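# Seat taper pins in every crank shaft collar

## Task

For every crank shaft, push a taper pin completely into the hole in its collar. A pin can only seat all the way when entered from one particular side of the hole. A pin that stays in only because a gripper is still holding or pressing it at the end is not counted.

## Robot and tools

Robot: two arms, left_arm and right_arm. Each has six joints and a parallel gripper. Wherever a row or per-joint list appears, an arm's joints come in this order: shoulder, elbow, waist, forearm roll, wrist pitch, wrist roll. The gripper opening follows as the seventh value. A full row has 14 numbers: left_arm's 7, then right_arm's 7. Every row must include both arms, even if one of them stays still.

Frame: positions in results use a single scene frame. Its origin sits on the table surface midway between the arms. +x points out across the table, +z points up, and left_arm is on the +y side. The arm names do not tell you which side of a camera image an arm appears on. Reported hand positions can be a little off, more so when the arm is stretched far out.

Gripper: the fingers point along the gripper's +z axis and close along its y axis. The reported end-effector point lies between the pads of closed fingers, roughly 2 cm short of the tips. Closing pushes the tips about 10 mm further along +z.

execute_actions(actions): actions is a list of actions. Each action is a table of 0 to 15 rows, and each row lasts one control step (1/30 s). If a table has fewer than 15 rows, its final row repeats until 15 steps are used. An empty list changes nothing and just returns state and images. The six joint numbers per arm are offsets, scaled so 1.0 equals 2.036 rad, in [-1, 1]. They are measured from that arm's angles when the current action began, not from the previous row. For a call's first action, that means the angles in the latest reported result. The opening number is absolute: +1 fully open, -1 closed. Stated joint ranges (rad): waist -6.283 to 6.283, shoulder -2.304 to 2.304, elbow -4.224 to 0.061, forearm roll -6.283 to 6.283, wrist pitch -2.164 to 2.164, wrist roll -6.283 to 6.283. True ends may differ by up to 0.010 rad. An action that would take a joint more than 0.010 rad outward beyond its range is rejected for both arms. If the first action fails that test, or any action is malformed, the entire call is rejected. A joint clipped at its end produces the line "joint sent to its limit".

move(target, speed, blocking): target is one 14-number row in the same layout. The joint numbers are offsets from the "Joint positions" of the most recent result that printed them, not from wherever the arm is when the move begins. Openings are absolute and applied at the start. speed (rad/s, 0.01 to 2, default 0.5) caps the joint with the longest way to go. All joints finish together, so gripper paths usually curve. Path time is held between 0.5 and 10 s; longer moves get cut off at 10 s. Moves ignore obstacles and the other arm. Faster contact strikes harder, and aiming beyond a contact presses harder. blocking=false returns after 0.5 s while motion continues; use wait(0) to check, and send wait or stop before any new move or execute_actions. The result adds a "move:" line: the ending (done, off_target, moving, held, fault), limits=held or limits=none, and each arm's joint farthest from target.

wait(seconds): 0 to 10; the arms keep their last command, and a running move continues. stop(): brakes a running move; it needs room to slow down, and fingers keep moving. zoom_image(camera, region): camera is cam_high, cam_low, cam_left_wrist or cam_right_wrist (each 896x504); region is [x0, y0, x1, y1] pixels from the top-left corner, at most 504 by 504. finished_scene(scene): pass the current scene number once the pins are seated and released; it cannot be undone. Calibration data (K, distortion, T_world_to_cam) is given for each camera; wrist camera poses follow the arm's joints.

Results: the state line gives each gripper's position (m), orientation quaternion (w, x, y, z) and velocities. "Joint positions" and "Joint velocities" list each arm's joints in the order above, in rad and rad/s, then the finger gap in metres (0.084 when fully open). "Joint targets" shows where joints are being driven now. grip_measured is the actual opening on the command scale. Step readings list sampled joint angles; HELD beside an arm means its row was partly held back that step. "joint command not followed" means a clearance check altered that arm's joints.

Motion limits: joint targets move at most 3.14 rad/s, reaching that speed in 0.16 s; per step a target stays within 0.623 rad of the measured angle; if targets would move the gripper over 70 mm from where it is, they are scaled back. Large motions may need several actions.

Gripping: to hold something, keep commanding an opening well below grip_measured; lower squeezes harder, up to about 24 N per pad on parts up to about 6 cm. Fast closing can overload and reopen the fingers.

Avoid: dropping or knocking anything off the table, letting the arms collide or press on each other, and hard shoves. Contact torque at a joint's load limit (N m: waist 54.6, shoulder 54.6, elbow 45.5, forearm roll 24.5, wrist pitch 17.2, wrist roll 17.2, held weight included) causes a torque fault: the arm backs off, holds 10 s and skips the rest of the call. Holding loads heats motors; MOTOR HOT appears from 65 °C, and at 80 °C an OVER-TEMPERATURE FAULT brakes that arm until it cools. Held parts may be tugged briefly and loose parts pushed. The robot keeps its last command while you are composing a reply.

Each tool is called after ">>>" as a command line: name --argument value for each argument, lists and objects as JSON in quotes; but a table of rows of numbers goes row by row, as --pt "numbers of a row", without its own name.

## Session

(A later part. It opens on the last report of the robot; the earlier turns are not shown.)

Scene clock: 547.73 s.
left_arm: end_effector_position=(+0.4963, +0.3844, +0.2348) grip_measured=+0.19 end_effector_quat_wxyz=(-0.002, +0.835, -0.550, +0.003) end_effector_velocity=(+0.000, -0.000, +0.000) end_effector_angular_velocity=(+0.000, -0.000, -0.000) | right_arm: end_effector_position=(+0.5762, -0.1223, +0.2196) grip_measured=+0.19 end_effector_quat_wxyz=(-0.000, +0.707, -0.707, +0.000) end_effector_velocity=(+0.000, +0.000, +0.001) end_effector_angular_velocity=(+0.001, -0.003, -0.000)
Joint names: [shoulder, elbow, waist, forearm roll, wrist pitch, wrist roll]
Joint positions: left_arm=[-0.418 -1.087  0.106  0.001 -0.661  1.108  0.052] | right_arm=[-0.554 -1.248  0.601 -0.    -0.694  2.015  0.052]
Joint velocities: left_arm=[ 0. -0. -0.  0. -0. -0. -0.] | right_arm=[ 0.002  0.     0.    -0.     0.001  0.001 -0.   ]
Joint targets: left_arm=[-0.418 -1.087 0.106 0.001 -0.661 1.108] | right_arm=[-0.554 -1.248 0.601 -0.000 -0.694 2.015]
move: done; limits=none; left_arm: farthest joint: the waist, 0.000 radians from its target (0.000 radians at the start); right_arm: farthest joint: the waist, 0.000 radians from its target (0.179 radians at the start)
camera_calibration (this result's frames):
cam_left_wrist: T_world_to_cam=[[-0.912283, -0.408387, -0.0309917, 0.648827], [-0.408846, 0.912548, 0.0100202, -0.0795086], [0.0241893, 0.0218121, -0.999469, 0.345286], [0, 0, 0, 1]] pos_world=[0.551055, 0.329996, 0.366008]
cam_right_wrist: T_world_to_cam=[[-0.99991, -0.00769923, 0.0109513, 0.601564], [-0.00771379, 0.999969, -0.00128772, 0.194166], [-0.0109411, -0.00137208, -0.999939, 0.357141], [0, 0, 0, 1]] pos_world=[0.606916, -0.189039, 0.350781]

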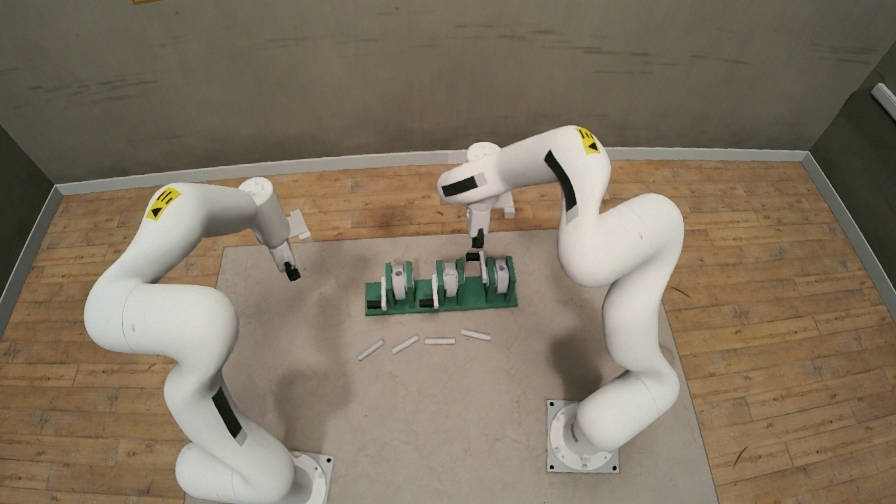

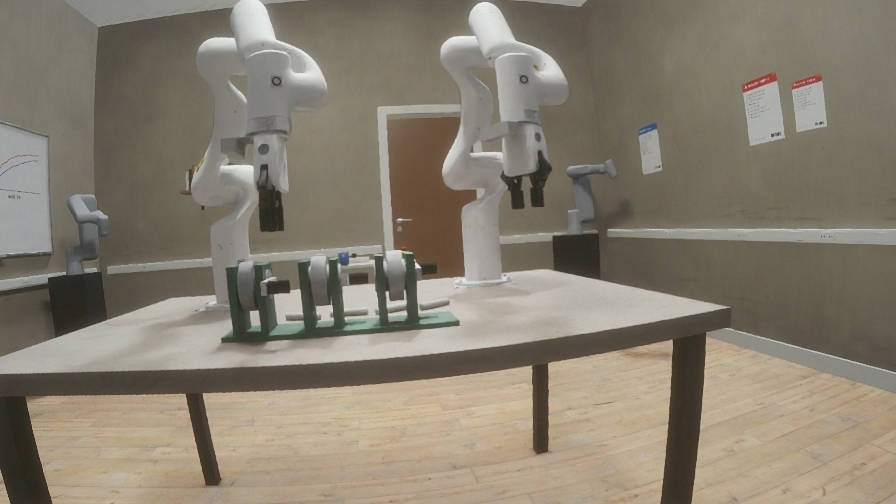

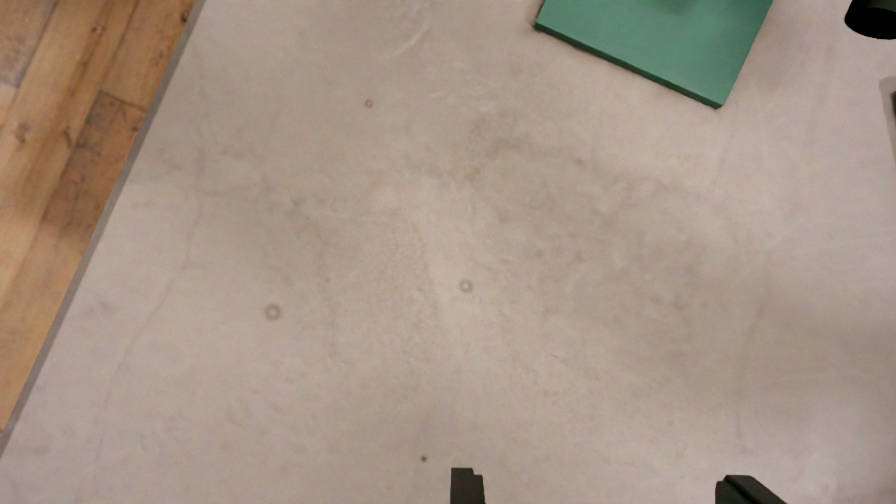

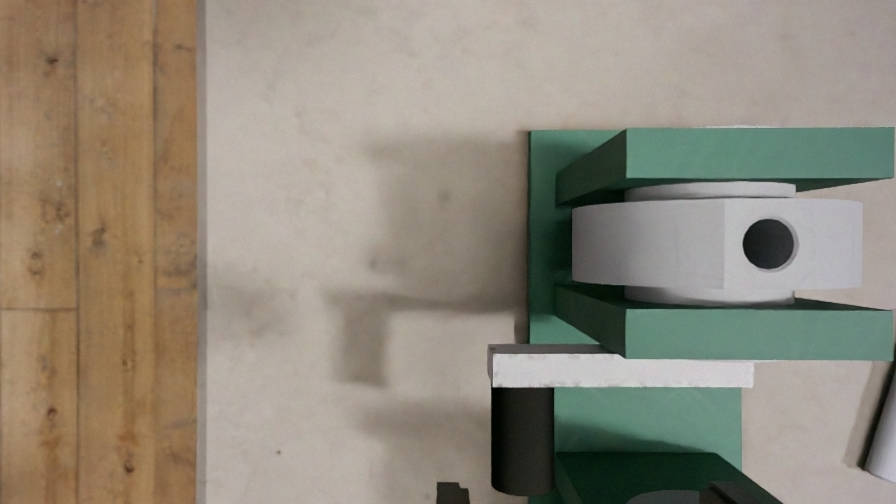

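>>> move --target '[0,0,0,0,0,0,0.2,-0.0925,0.012,0.005,0,0.1045,0.005,0.2]' --speed 0.2

>>> move --target '[0,0,0,0,0,0,0.2,0,0,0,0,0,0,-0.6]'

>>> move --target '[0,0,0,0,0,0,0.2,0.037,0.015,0.0036,0,-0.022,0.0036,-0.6]' --speed 0.08

>>> move --target '[0,0,0,0,0,0,0.2,0.0779,0.0812,0.0248,0,0.0032,0.0248,-0.42]' --speed 0.15

>>> move --target '[0,0,0,0,0,0,0.2,0.0192,0.0787,0.03,0,0.0596,0.03,-0.42]' --speed 0.15

>>> move --target '[0,0,0,0,0,0,0.2,0,0,0,0,0,0,-0.6]'

>>> move --target '[0,0,0,0,0,0,0.2,-0.0302,0.0116,0.0056,0,0.0417,0.0056,-0.6]' --speed 0.06

Scene clock: 575.30 s.
left_arm: end_effector_position=(+0.4963, +0.3844, +0.2348) grip_measured=+0.19 end_effector_quat_wxyz=(-0.002, +0.835, -0.550, +0.003) end_effector_velocity=(+0.000, +0.000, +0.000) end_effector_angular_velocity=(+0.001, -0.002, -0.001) | right_arm: end_effector_position=(+0.5745, -0.1164, +0.0989) grip_measured=+0.19 end_effector_quat_wxyz=(-0.000, +0.707, -0.707, +0.000) end_effector_velocity=(-0.002, -0.001, -0.001) end_effector_angular_velocity=(-0.003, +0.006, +0.000)
Joint names: [shoulder, elbow, waist, forearm roll, wrist pitch, wrist roll]
Joint positions: left_arm=[-0.418 -1.087  0.106  0.001 -0.661  1.108  0.052] | right_arm=[-0.742 -1.224  0.611 -0.    -0.481  2.025  0.052]
Joint velocities: left_arm=[ 0.001 -0.     0.     0.001  0.001 -0.    -0.   ] | right_arm=[-0.001  0.002  0.001  0.    -0.003  0.     0.   ]
Joint targets: left_arm=[-0.418 -1.087 0.106 0.001 -0.661 1.108] | right_arm=[-0.743 -1.224 0.611 -0.000 -0.481 2.025]
move: done; limits=none; left_arm: farthest joint: the waist, 0.000 radians from its target (0.000 radians at the start); right_arm: farthest joint: the elbow, 0.001 radians from its target (0.025 radians at the start)
camera_calibration (this result's frames):
cam_left_wrist: T_world_to_cam=[[-0.912283, -0.408387, -0.0309918, 0.648827], [-0.408846, 0.912548, 0.0100203, -0.0795086], [0.0241894, 0.0218122, -0.999469, 0.345286], [0, 0, 0, 1]] pos_world=[0.551055, 0.329996, 0.366008]
cam_right_wrist: T_world_to_cam=[[-0.999915, -0.00770118, 0.0104771, 0.601273], [-0.00771241, 0.99997, -0.00103184, 0.188091], [-0.0104689, -0.00111255, -0.999945, 0.236242], [0, 0, 0, 1]] pos_world=[0.605146, -0.183192, 0.230124]

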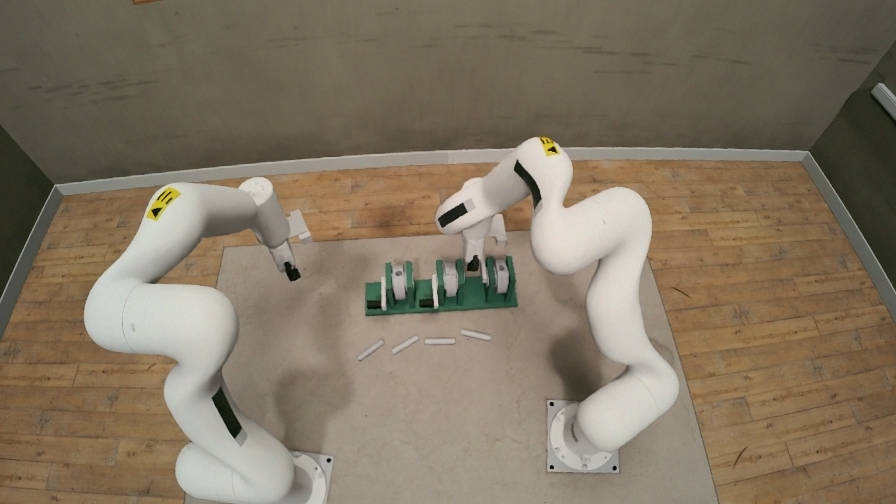

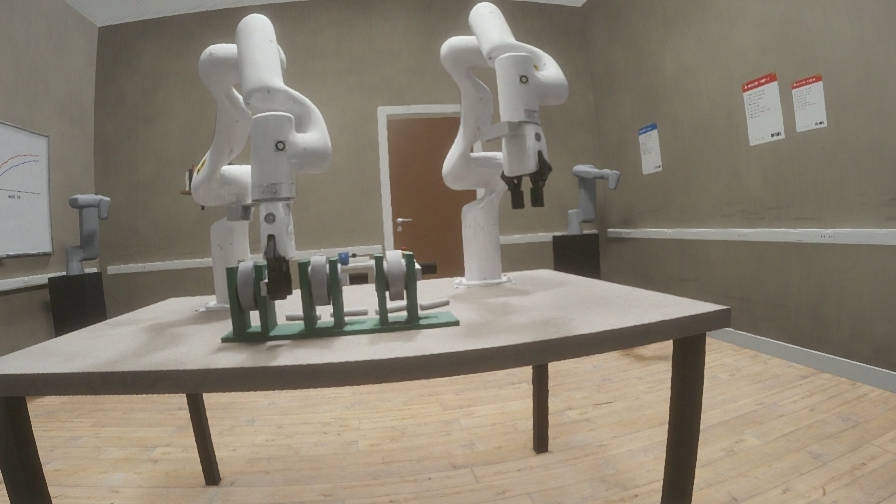

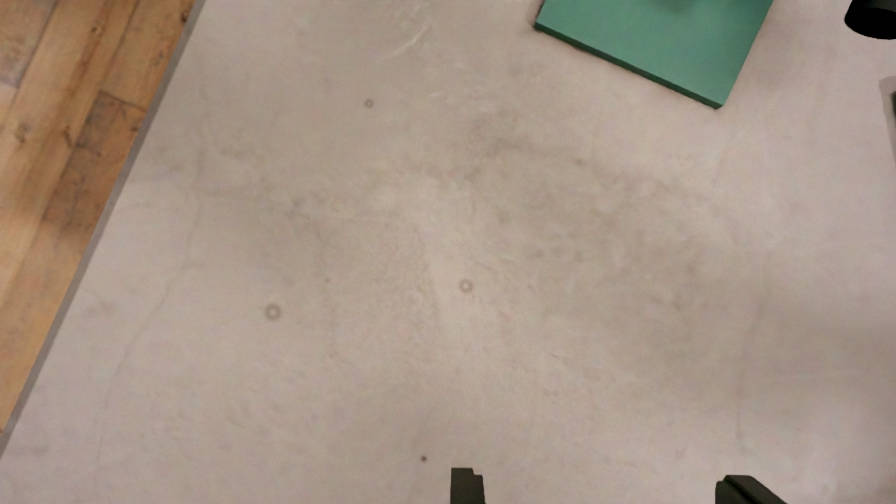

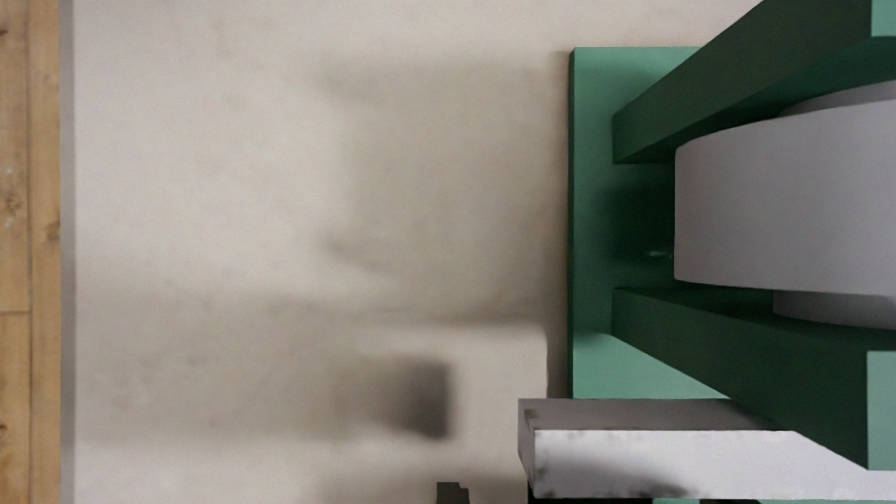

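Scene clock: 575.80 s.
left_arm: end_effector_position=(+0.4963, +0.3844, +0.2348) grip_measured=+0.19 end_effector_quat_wxyz=(-0.002, +0.835, -0.550, +0.003) end_effector_velocity=(+0.000, +0.000, +0.000) end_effector_angular_velocity=(+0.000, -0.000, +0.001) | right_arm: end_effector_position=(+0.5762, -0.1162, +0.0996) grip_measured=-0.47 end_effector_quat_wxyz=(-0.002, +0.707, -0.707, +0.001) end_effector_velocity=(-0.002, -0.001, -0.002) end_effector_angular_velocity=(-0.002, +0.005, +0.000)
Joint names: [shoulder, elbow, waist, forearm roll, wrist pitch, wrist roll]
Joint positions: left_arm=[-0.418 -1.087  0.106  0.001 -0.661  1.108  0.052] | right_arm=[-0.742 -1.226  0.611 -0.001 -0.478  2.025  0.023]
Joint velocities: left_arm=[0.    0.    0.001 0.    0.    0.    0.   ] | right_arm=[-0.001  0.002  0.001  0.001 -0.001 -0.    -0.   ]
Joint targets: left_arm=[-0.418 -1.087 0.106 0.001 -0.661 1.108] | right_arm=[-0.742 -1.224 0.611 -0.000 -0.481 2.025]
move: done; limits=none; left_arm: farthest joint: the waist, 0.000 radians from its target (0.000 radians at the start); right_arm: farthest joint: the wrist pitch, 0.003 radians from its target (0.000 radians at the start)
camera_calibration (this result's frames):
cam_left_wrist: T_world_to_cam=[[-0.912283, -0.408387, -0.0309917, 0.648827], [-0.408846, 0.912548, 0.0100203, -0.0795086], [0.0241893, 0.0218121, -0.999469, 0.345286], [0, 0, 0, 1]] pos_world=[0.551055, 0.329996, 0.366008]
cam_right_wrist: T_world_to_cam=[[-0.999954, -0.00735241, 0.00613935, 0.603401], [-0.00734738, 0.999973, 0.000841283, 0.187419], [-0.00614537, 0.000796136, -0.999981, 0.234674], [0, 0, 0, 1]] pos_world=[0.606193, -0.183165, 0.230807]

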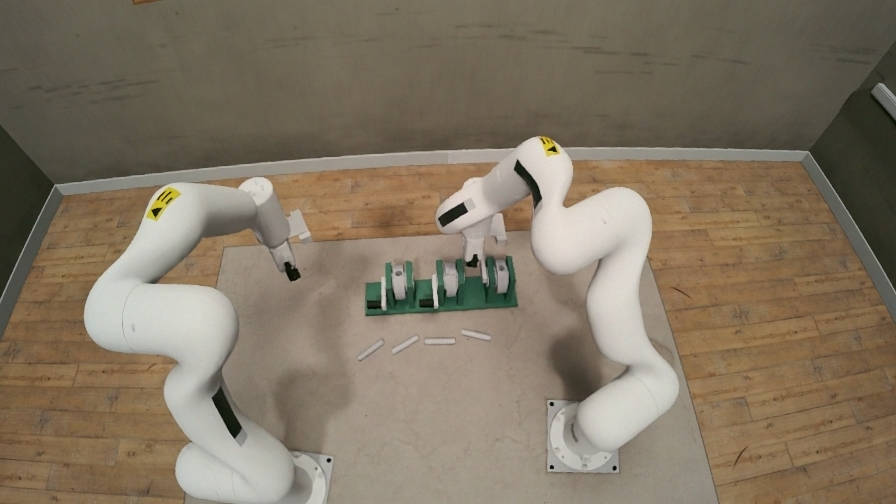

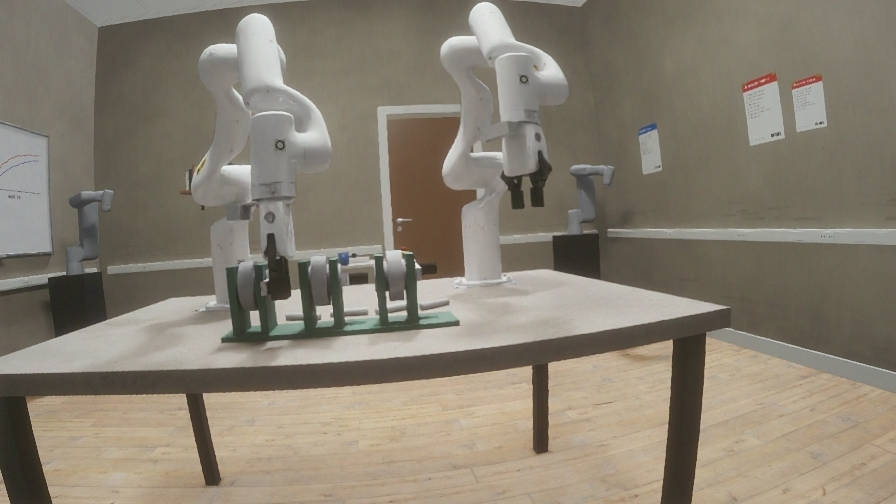

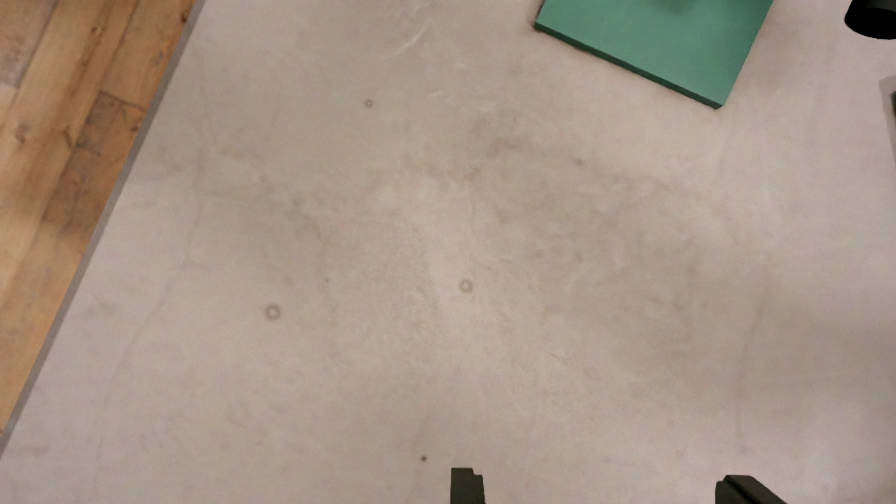

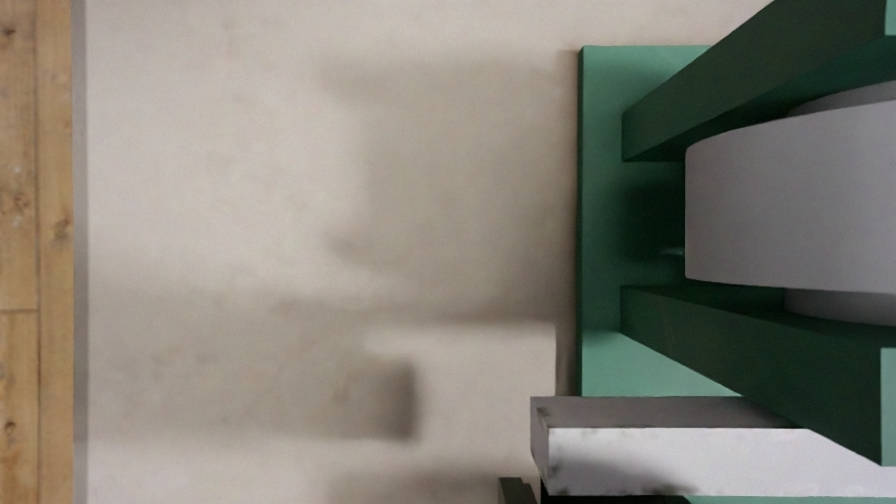

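Scene clock: 577.03 s.
left_arm: end_effector_position=(+0.4963, +0.3844, +0.2348) grip_measured=+0.19 end_effector_quat_wxyz=(-0.002, +0.835, -0.550, +0.003) end_effector_velocity=(-0.000, +0.000, -0.001) end_effector_angular_velocity=(+0.001, +0.002, -0.000) | right_arm: end_effector_position=(+0.5664, -0.1160, +0.1338) grip_measured=-0.47 end_effector_quat_wxyz=(-0.003, +0.707, -0.707, +0.001) end_effector_velocity=(+0.000, +0.000, +0.001) end_effector_angular_velocity=(-0.001, +0.001, +0.001)
Joint names: [shoulder, elbow, waist, forearm roll, wrist pitch, wrist roll]
Joint positions: left_arm=[-0.418 -1.087  0.106  0.001 -0.661  1.108  0.052] | right_arm=[-0.667 -1.196  0.618 -0.    -0.523  2.033  0.024]
Joint velocities: left_arm=[-0.001  0.     0.     0.001 -0.    -0.    -0.   ] | right_arm=[ 0.    -0.001  0.    -0.    -0.002 -0.    -0.   ]
Joint targets: left_arm=[-0.418 -1.087 0.106 0.001 -0.661 1.108] | right_arm=[-0.667 -1.195 0.618 -0.001 -0.523 2.033]
move: done; limits=none; left_arm: farthest joint: the waist, 0.000 radians from its target (0.000 radians at the start); right_arm: farthest joint: the forearm roll, 0.001 radians from its target (0.000 radians at the start)
camera_calibration (this result's frames):
cam_left_wrist: T_world_to_cam=[[-0.912283, -0.408386, -0.0309917, 0.648827], [-0.408846, 0.912548, 0.0100203, -0.0795088], [0.0241893, 0.0218122, -0.999469, 0.345286], [0, 0, 0, 1]] pos_world=[0.551055, 0.329996, 0.366008]
cam_right_wrist: T_world_to_cam=[[-0.999956, -0.00731309, 0.00581197, 0.593457], [-0.00730675, 0.999973, 0.00111254, 0.187122], [-0.00581995, 0.00107003, -0.999982, 0.268717], [0, 0, 0, 1]] pos_world=[0.596363, -0.183064, 0.265055]

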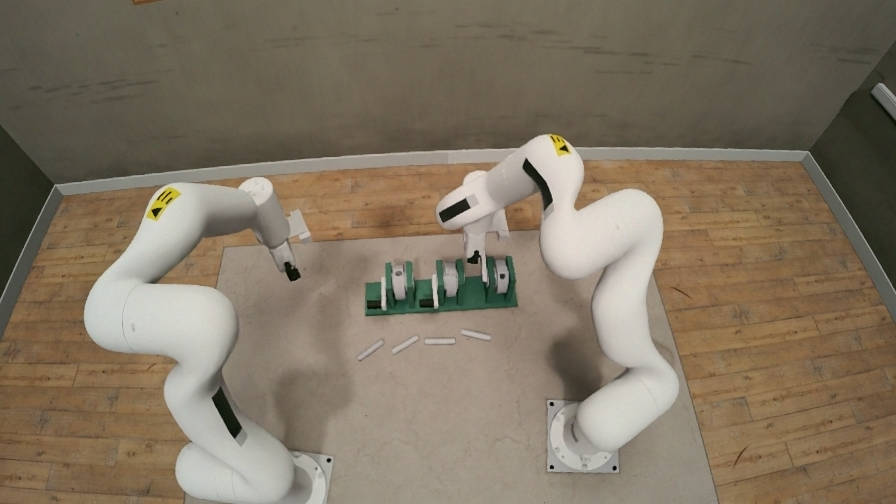

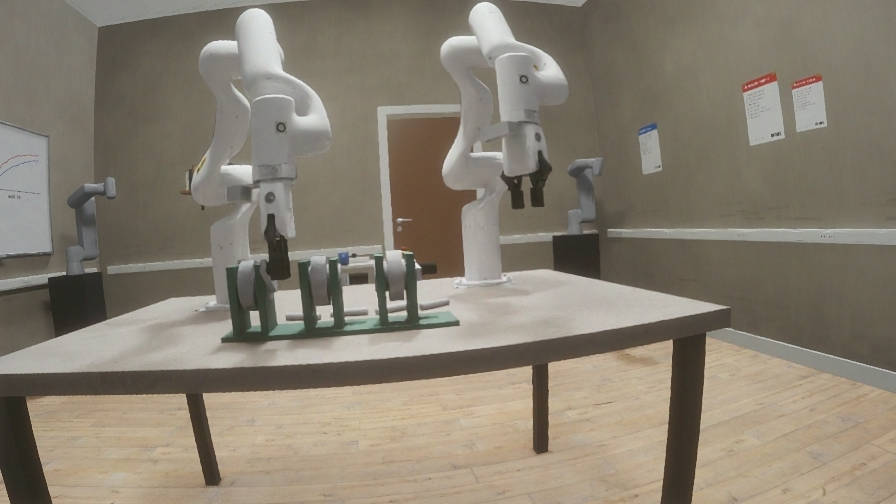

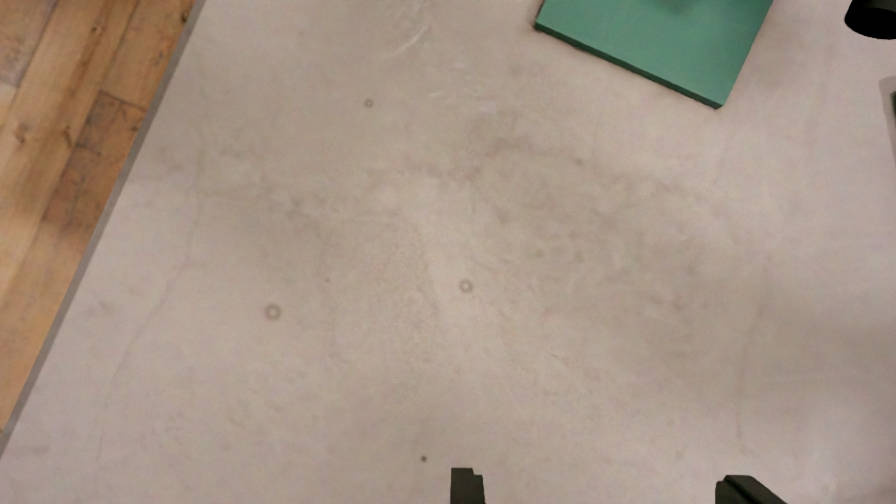

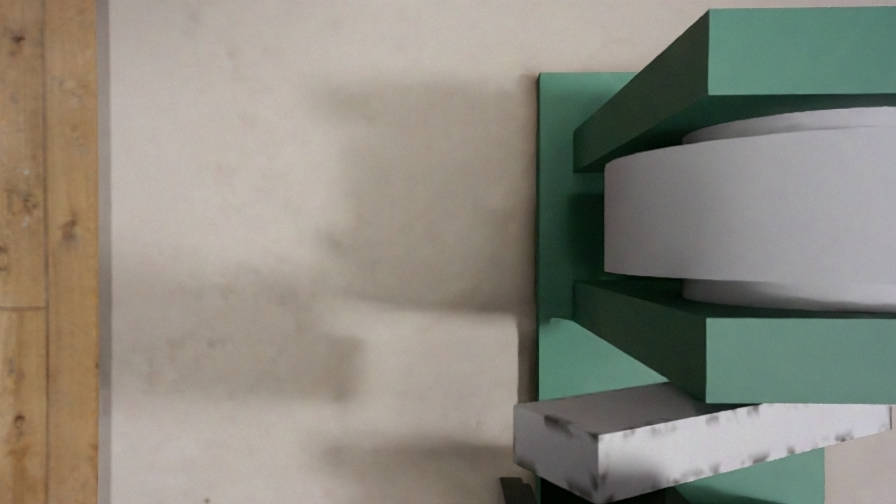

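Scene clock: 578.47 s.
left_arm: end_effector_position=(+0.4963, +0.3844, +0.2348) grip_measured=+0.19 end_effector_quat_wxyz=(-0.002, +0.835, -0.550, +0.003) end_effector_velocity=(+0.000, +0.000, -0.000) end_effector_angular_velocity=(+0.001, -0.000, -0.001) | right_arm: end_effector_position=(+0.5060, -0.1160, +0.1657) grip_measured=-0.44 end_effector_quat_wxyz=(-0.003, +0.707, -0.707, +0.001) end_effector_velocity=(+0.000, -0.001, -0.001) end_effector_angular_velocity=(-0.000, +0.001, -0.002)
Joint names: [shoulder, elbow, waist, forearm roll, wrist pitch, wrist roll]
Joint positions: left_arm=[-0.418 -1.087  0.106  0.001 -0.661  1.108  0.052] | right_arm=[-0.508 -1.03   0.668 -0.    -0.516  2.083  0.025]
Joint velocities: left_arm=[-0.001  0.    -0.     0.001  0.001 -0.    -0.   ] | right_arm=[-0.001  0.001 -0.002  0.     0.001 -0.    -0.   ]
Joint targets: left_arm=[-0.418 -1.087 0.106 0.001 -0.661 1.108] | right_arm=[-0.508 -1.030 0.669 -0.000 -0.516 2.083]
move: done; limits=none; left_arm: farthest joint: the waist, 0.000 radians from its target (0.000 radians at the start); right_arm: farthest joint: the waist, 0.000 radians from its target (0.050 radians at the start)
camera_calibration (this result's frames):
cam_left_wrist: T_world_to_cam=[[-0.912283, -0.408386, -0.0309917, 0.648827], [-0.408846, 0.912548, 0.0100203, -0.0795089], [0.0241892, 0.0218122, -0.999469, 0.345286], [0, 0, 0, 1]] pos_world=[0.551055, 0.329996, 0.366008]
cam_right_wrist: T_world_to_cam=[[-0.999955, -0.00727032, 0.0060345, 0.532881], [-0.00726243, 0.999973, 0.00132874, 0.186576], [-0.006044, 0.00128486, -0.999981, 0.300399], [0, 0, 0, 1]] pos_world=[0.536028, -0.183082, 0.29693]

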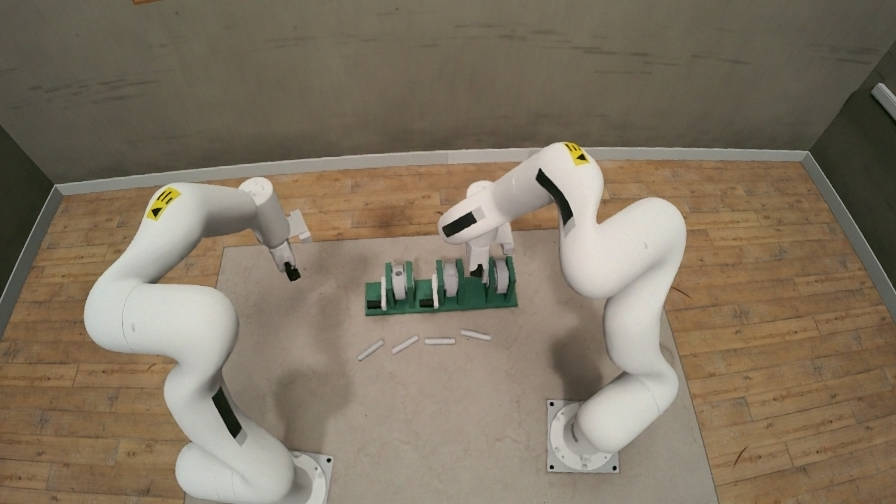

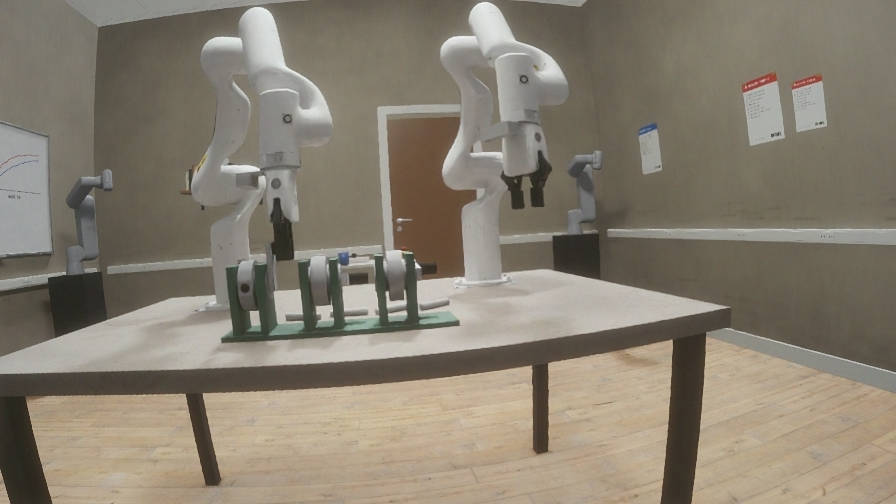

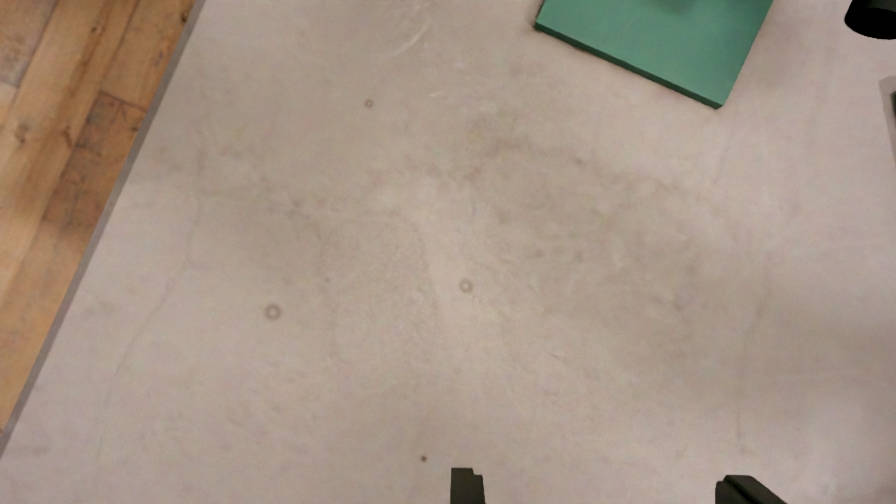

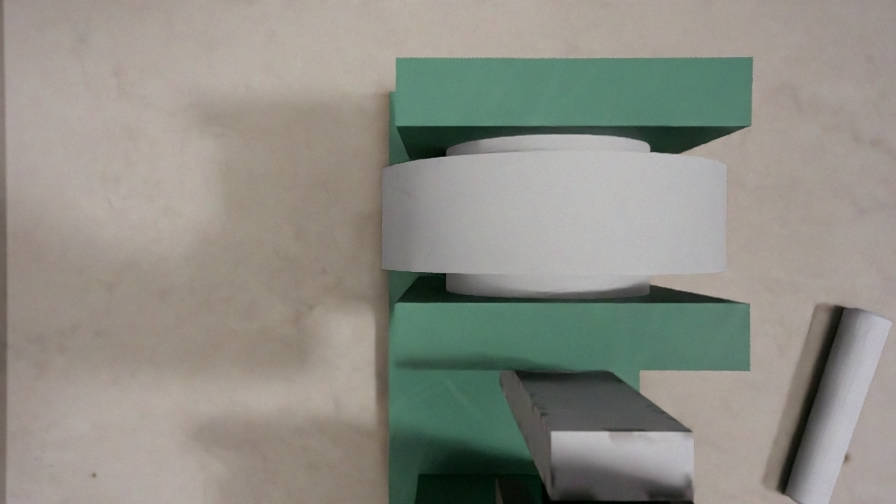

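Scene clock: 579.87 s.
left_arm: end_effector_position=(+0.4963, +0.3844, +0.2348) grip_measured=+0.19 end_effector_quat_wxyz=(-0.002, +0.835, -0.550, +0.003) end_effector_velocity=(-0.000, -0.000, +0.000) end_effector_angular_velocity=(-0.000, -0.000, -0.000) | right_arm: end_effector_position=(+0.4458, -0.1162, +0.1336) grip_measured=-0.44 end_effector_quat_wxyz=(-0.002, +0.707, -0.707, +0.001) end_effector_velocity=(+0.001, +0.001, +0.001) end_effector_angular_velocity=(+0.002, -0.002, +0.001)
Joint names: [shoulder, elbow, waist, forearm roll, wrist pitch, wrist roll]
Joint positions: left_arm=[-0.418 -1.087  0.106  0.001 -0.661  1.108  0.052] | right_arm=[-0.469 -0.87   0.729 -0.    -0.396  2.144  0.025]
Joint velocities: left_arm=[ 0.  0. -0. -0.  0. -0.  0.] | right_arm=[ 0.002 -0.001  0.001  0.     0.001 -0.     0.   ]
Joint targets: left_arm=[-0.418 -1.087 0.106 0.001 -0.661 1.108] | right_arm=[-0.469 -0.870 0.730 -0.000 -0.395 2.144]
move: done; limits=none; left_arm: farthest joint: the waist, 0.000 radians from its target (0.000 radians at the start); right_arm: farthest joint: the wrist pitch, 0.001 radians from its target (0.122 radians at the start)
camera_calibration (this result's frames):
cam_left_wrist: T_world_to_cam=[[-0.912283, -0.408386, -0.0309916, 0.648827], [-0.408846, 0.912549, 0.0100203, -0.0795089], [0.0241892, 0.0218122, -0.999469, 0.345286], [0, 0, 0, 1]] pos_world=[0.551055, 0.329996, 0.366008]
cam_right_wrist: T_world_to_cam=[[-0.999951, -0.007223, 0.00669989, 0.47273], [-0.00721399, 0.999973, 0.00136688, 0.186313], [-0.00670959, 0.00131848, -0.999977, 0.26821], [0, 0, 0, 1]] pos_world=[0.47585, -0.183247, 0.264782]

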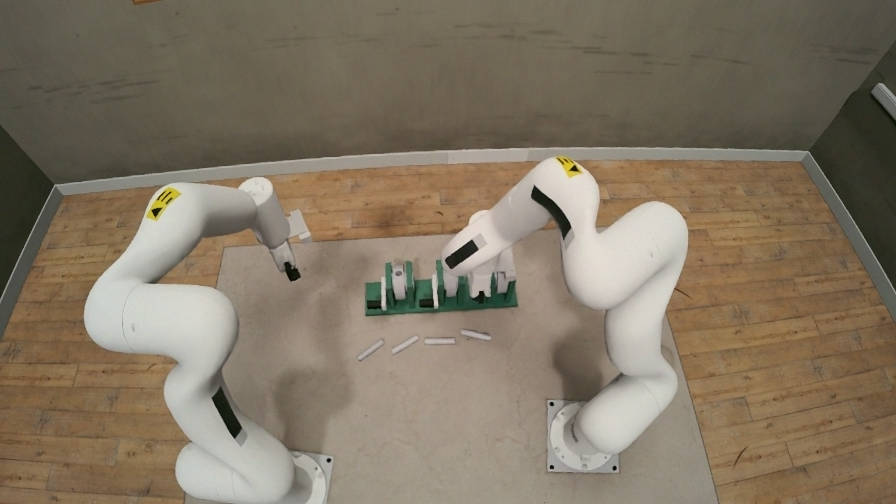

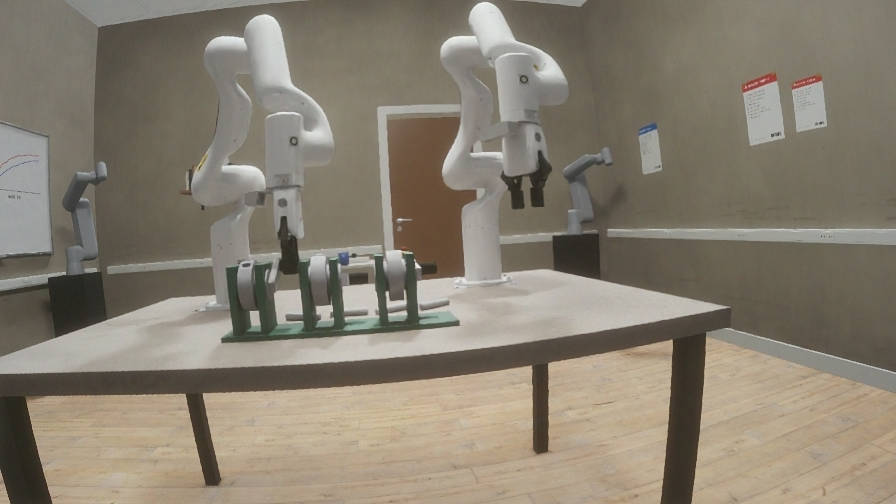

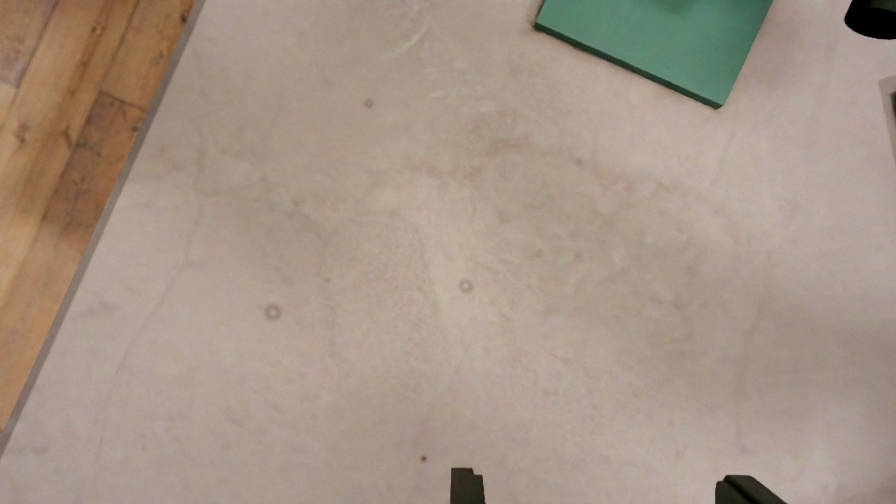

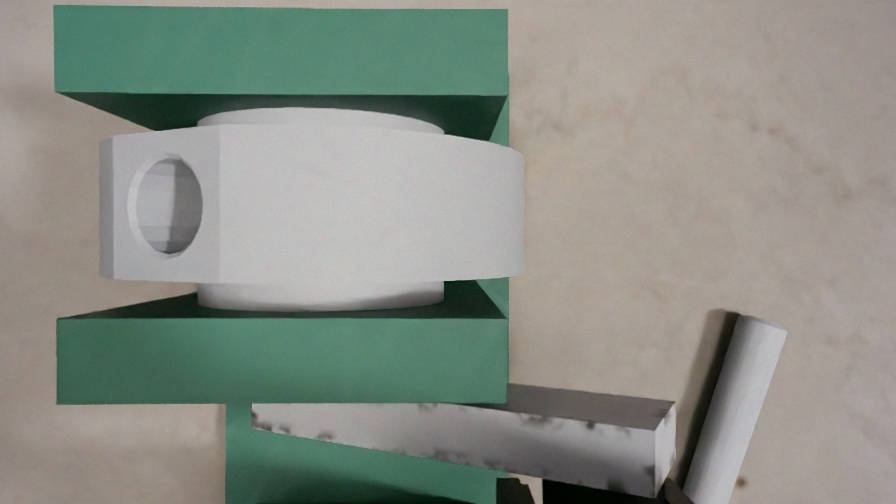

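Scene clock: 580.37 s.
left_arm: end_effector_position=(+0.4963, +0.3844, +0.2348) grip_measured=+0.19 end_effector_quat_wxyz=(-0.002, +0.835, -0.550, +0.003) end_effector_velocity=(+0.000, -0.000, -0.000) end_effector_angular_velocity=(+0.000, +0.000, -0.001) | right_arm: end_effector_position=(+0.4455, -0.1162, +0.1336) grip_measured=-0.47 end_effector_quat_wxyz=(-0.002, +0.707, -0.707, +0.001) end_effector_velocity=(+0.001, +0.000, +0.001) end_effector_angular_velocity=(+0.001, -0.002, +0.000)
Joint names: [shoulder, elbow, waist, forearm roll, wrist pitch, wrist roll]
Joint positions: left_arm=[-0.418 -1.087  0.106  0.001 -0.661  1.108  0.052] | right_arm=[-0.469 -0.87   0.73  -0.    -0.396  2.144  0.024]
Joint velocities: left_arm=[-0.    -0.    -0.     0.001  0.    -0.    -0.   ] | right_arm=[ 0.001 -0.001 -0.    -0.     0.001 -0.     0.   ]
Joint targets: left_arm=[-0.418 -1.087 0.106 0.001 -0.661 1.108] | right_arm=[-0.469 -0.870 0.729 -0.000 -0.396 2.144]
move: done; limits=none; left_arm: farthest joint: the waist, 0.000 radians from its target (0.000 radians at the start); right_arm: farthest joint: the waist, 0.001 radians from its target (0.000 radians at the start)
camera_calibration (this result's frames):
cam_left_wrist: T_world_to_cam=[[-0.912283, -0.408386, -0.0309914, 0.648827], [-0.408846, 0.912549, 0.0100204, -0.079509], [0.024189, 0.0218122, -0.999469, 0.345286], [0, 0, 0, 1]] pos_world=[0.551055, 0.329996, 0.366008]
cam_right_wrist: T_world_to_cam=[[-0.999947, -0.00719904, 0.00732772, 0.472404], [-0.00719173, 0.999974, 0.00102329, 0.186401], [-0.00733489, 0.000970534, -0.999973, 0.268401], [0, 0, 0, 1]] pos_world=[0.475689, -0.183255, 0.264741]

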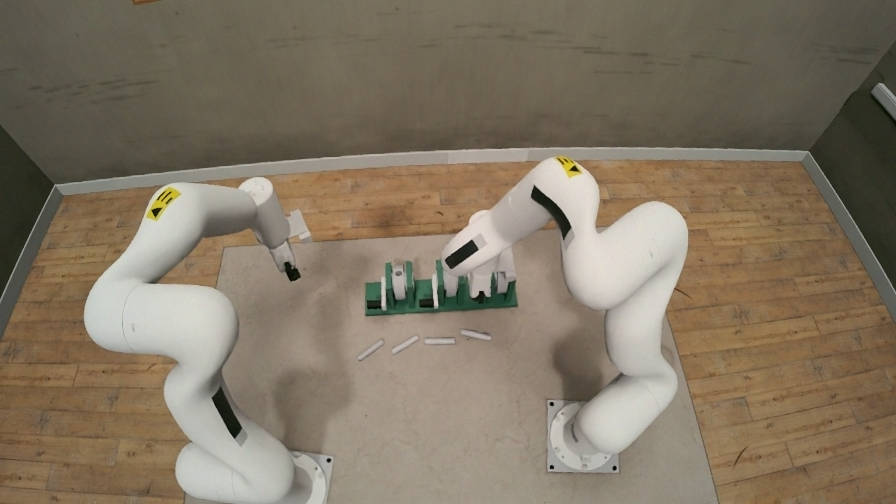

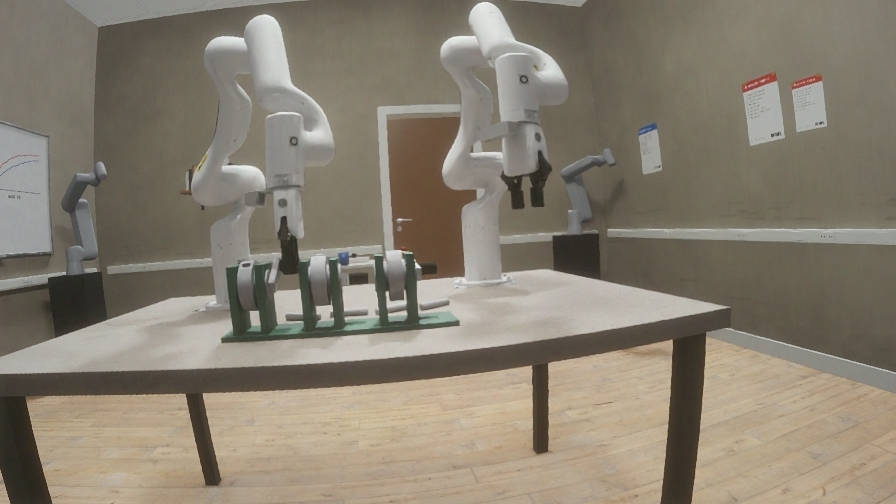

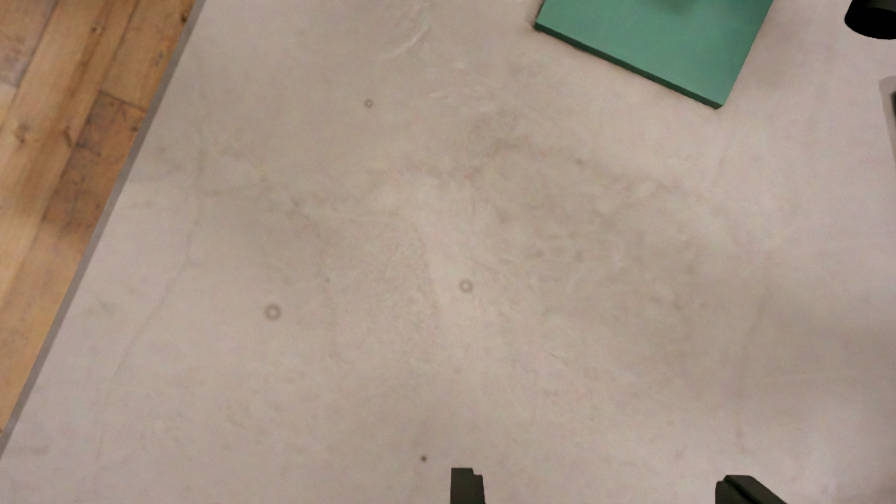

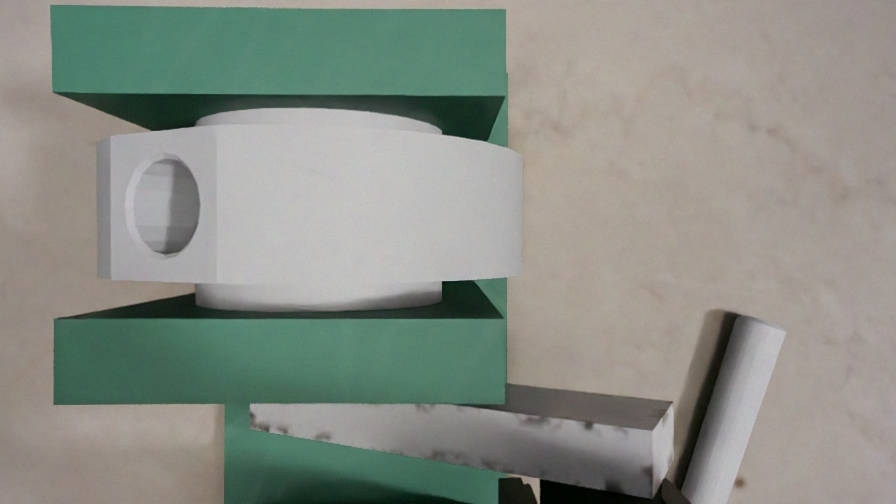

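Scene clock: 582.07 s.
left_arm: end_effector_position=(+0.4963, +0.3844, +0.2348) grip_measured=+0.19 end_effector_quat_wxyz=(-0.002, +0.835, -0.550, +0.003) end_effector_velocity=(+0.001, +0.000, +0.001) end_effector_angular_velocity=(-0.000, -0.003, +0.000) | right_arm: end_effector_position=(+0.4370, -0.1161, +0.0979) grip_measured=-0.47 end_effector_quat_wxyz=(-0.004, +0.707, -0.707, +0.001) end_effector_velocity=(-0.001, +0.000, +0.000) end_effector_angular_velocity=(-0.001, +0.002, -0.001)
Joint names: [shoulder, elbow, waist, forearm roll, wrist pitch, wrist roll]
Joint positions: left_arm=[-0.418 -1.087  0.106  0.001 -0.661  1.108  0.052] | right_arm=[-0.531 -0.848  0.74  -0.001 -0.309  2.156  0.024]
Joint velocities: left_arm=[ 0.001 -0.     0.    -0.     0.002 -0.     0.   ] | right_arm=[ 0.001  0.     0.001  0.001 -0.003  0.001 -0.   ]
Joint targets: left_arm=[-0.418 -1.087 0.106 0.001 -0.661 1.108] | right_arm=[-0.531 -0.846 0.741 -0.000 -0.311 2.156]
move: done; limits=none; left_arm: farthest joint: the waist, 0.000 radians from its target (0.000 radians at the start); right_arm: farthest joint: the waist, 0.002 radians from its target (0.012 radians at the start)
camera_calibration (this result's frames):
cam_left_wrist: T_world_to_cam=[[-0.912283, -0.408386, -0.0309913, 0.648827], [-0.408846, 0.912549, 0.0100204, -0.079509], [0.0241889, 0.0218121, -0.999469, 0.345286], [0, 0, 0, 1]] pos_world=[0.551055, 0.329996, 0.366008]
cam_right_wrist: T_world_to_cam=[[-0.99997, -0.00659367, 0.00410083, 0.464538], [-0.00658153, 0.999974, 0.00296667, 0.185765], [-0.00412029, 0.0029396, -0.999987, 0.231518], [0, 0, 0, 1]] pos_world=[0.466701, -0.183377, 0.229059]

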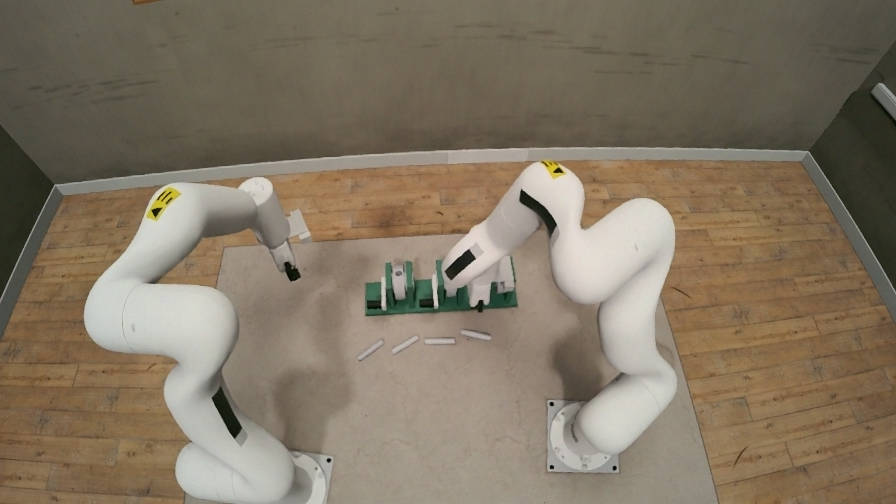

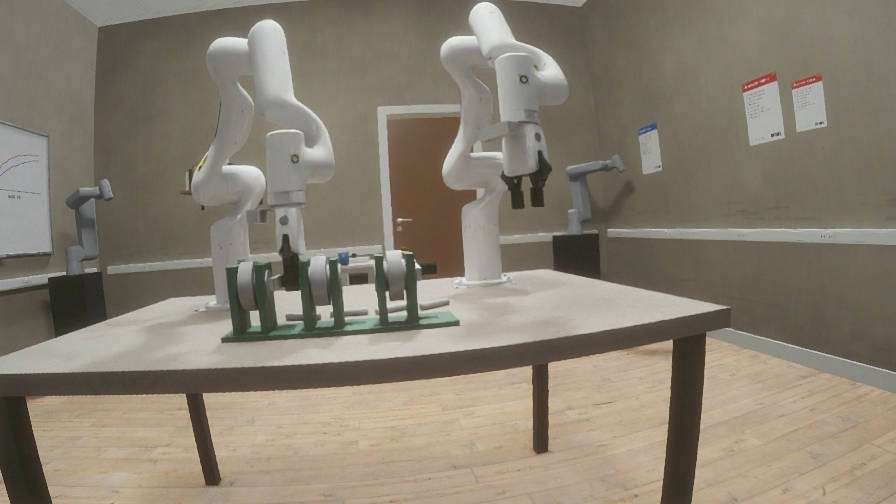

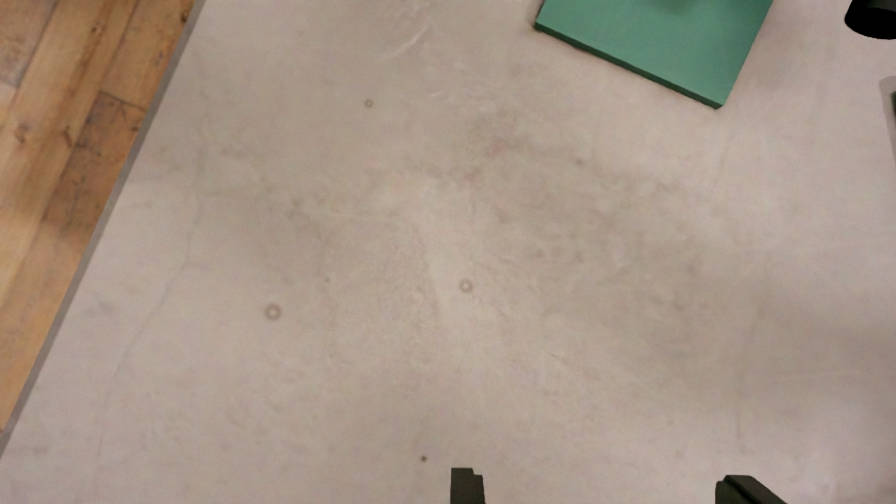

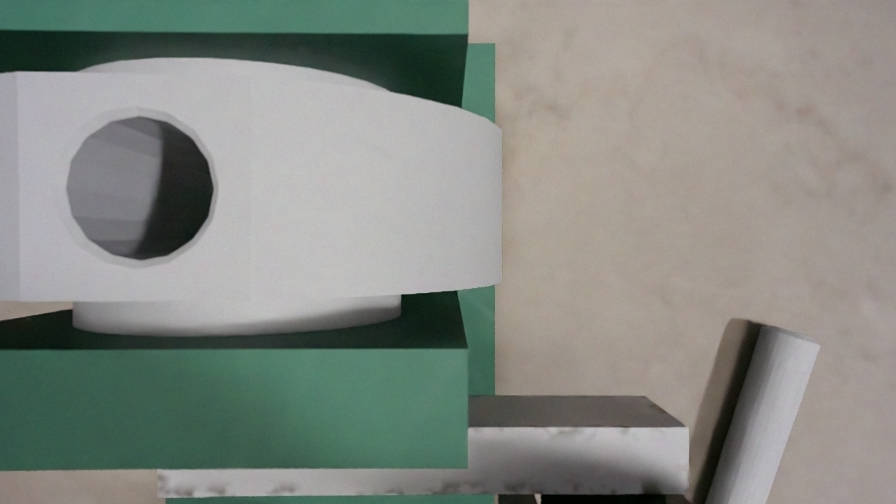

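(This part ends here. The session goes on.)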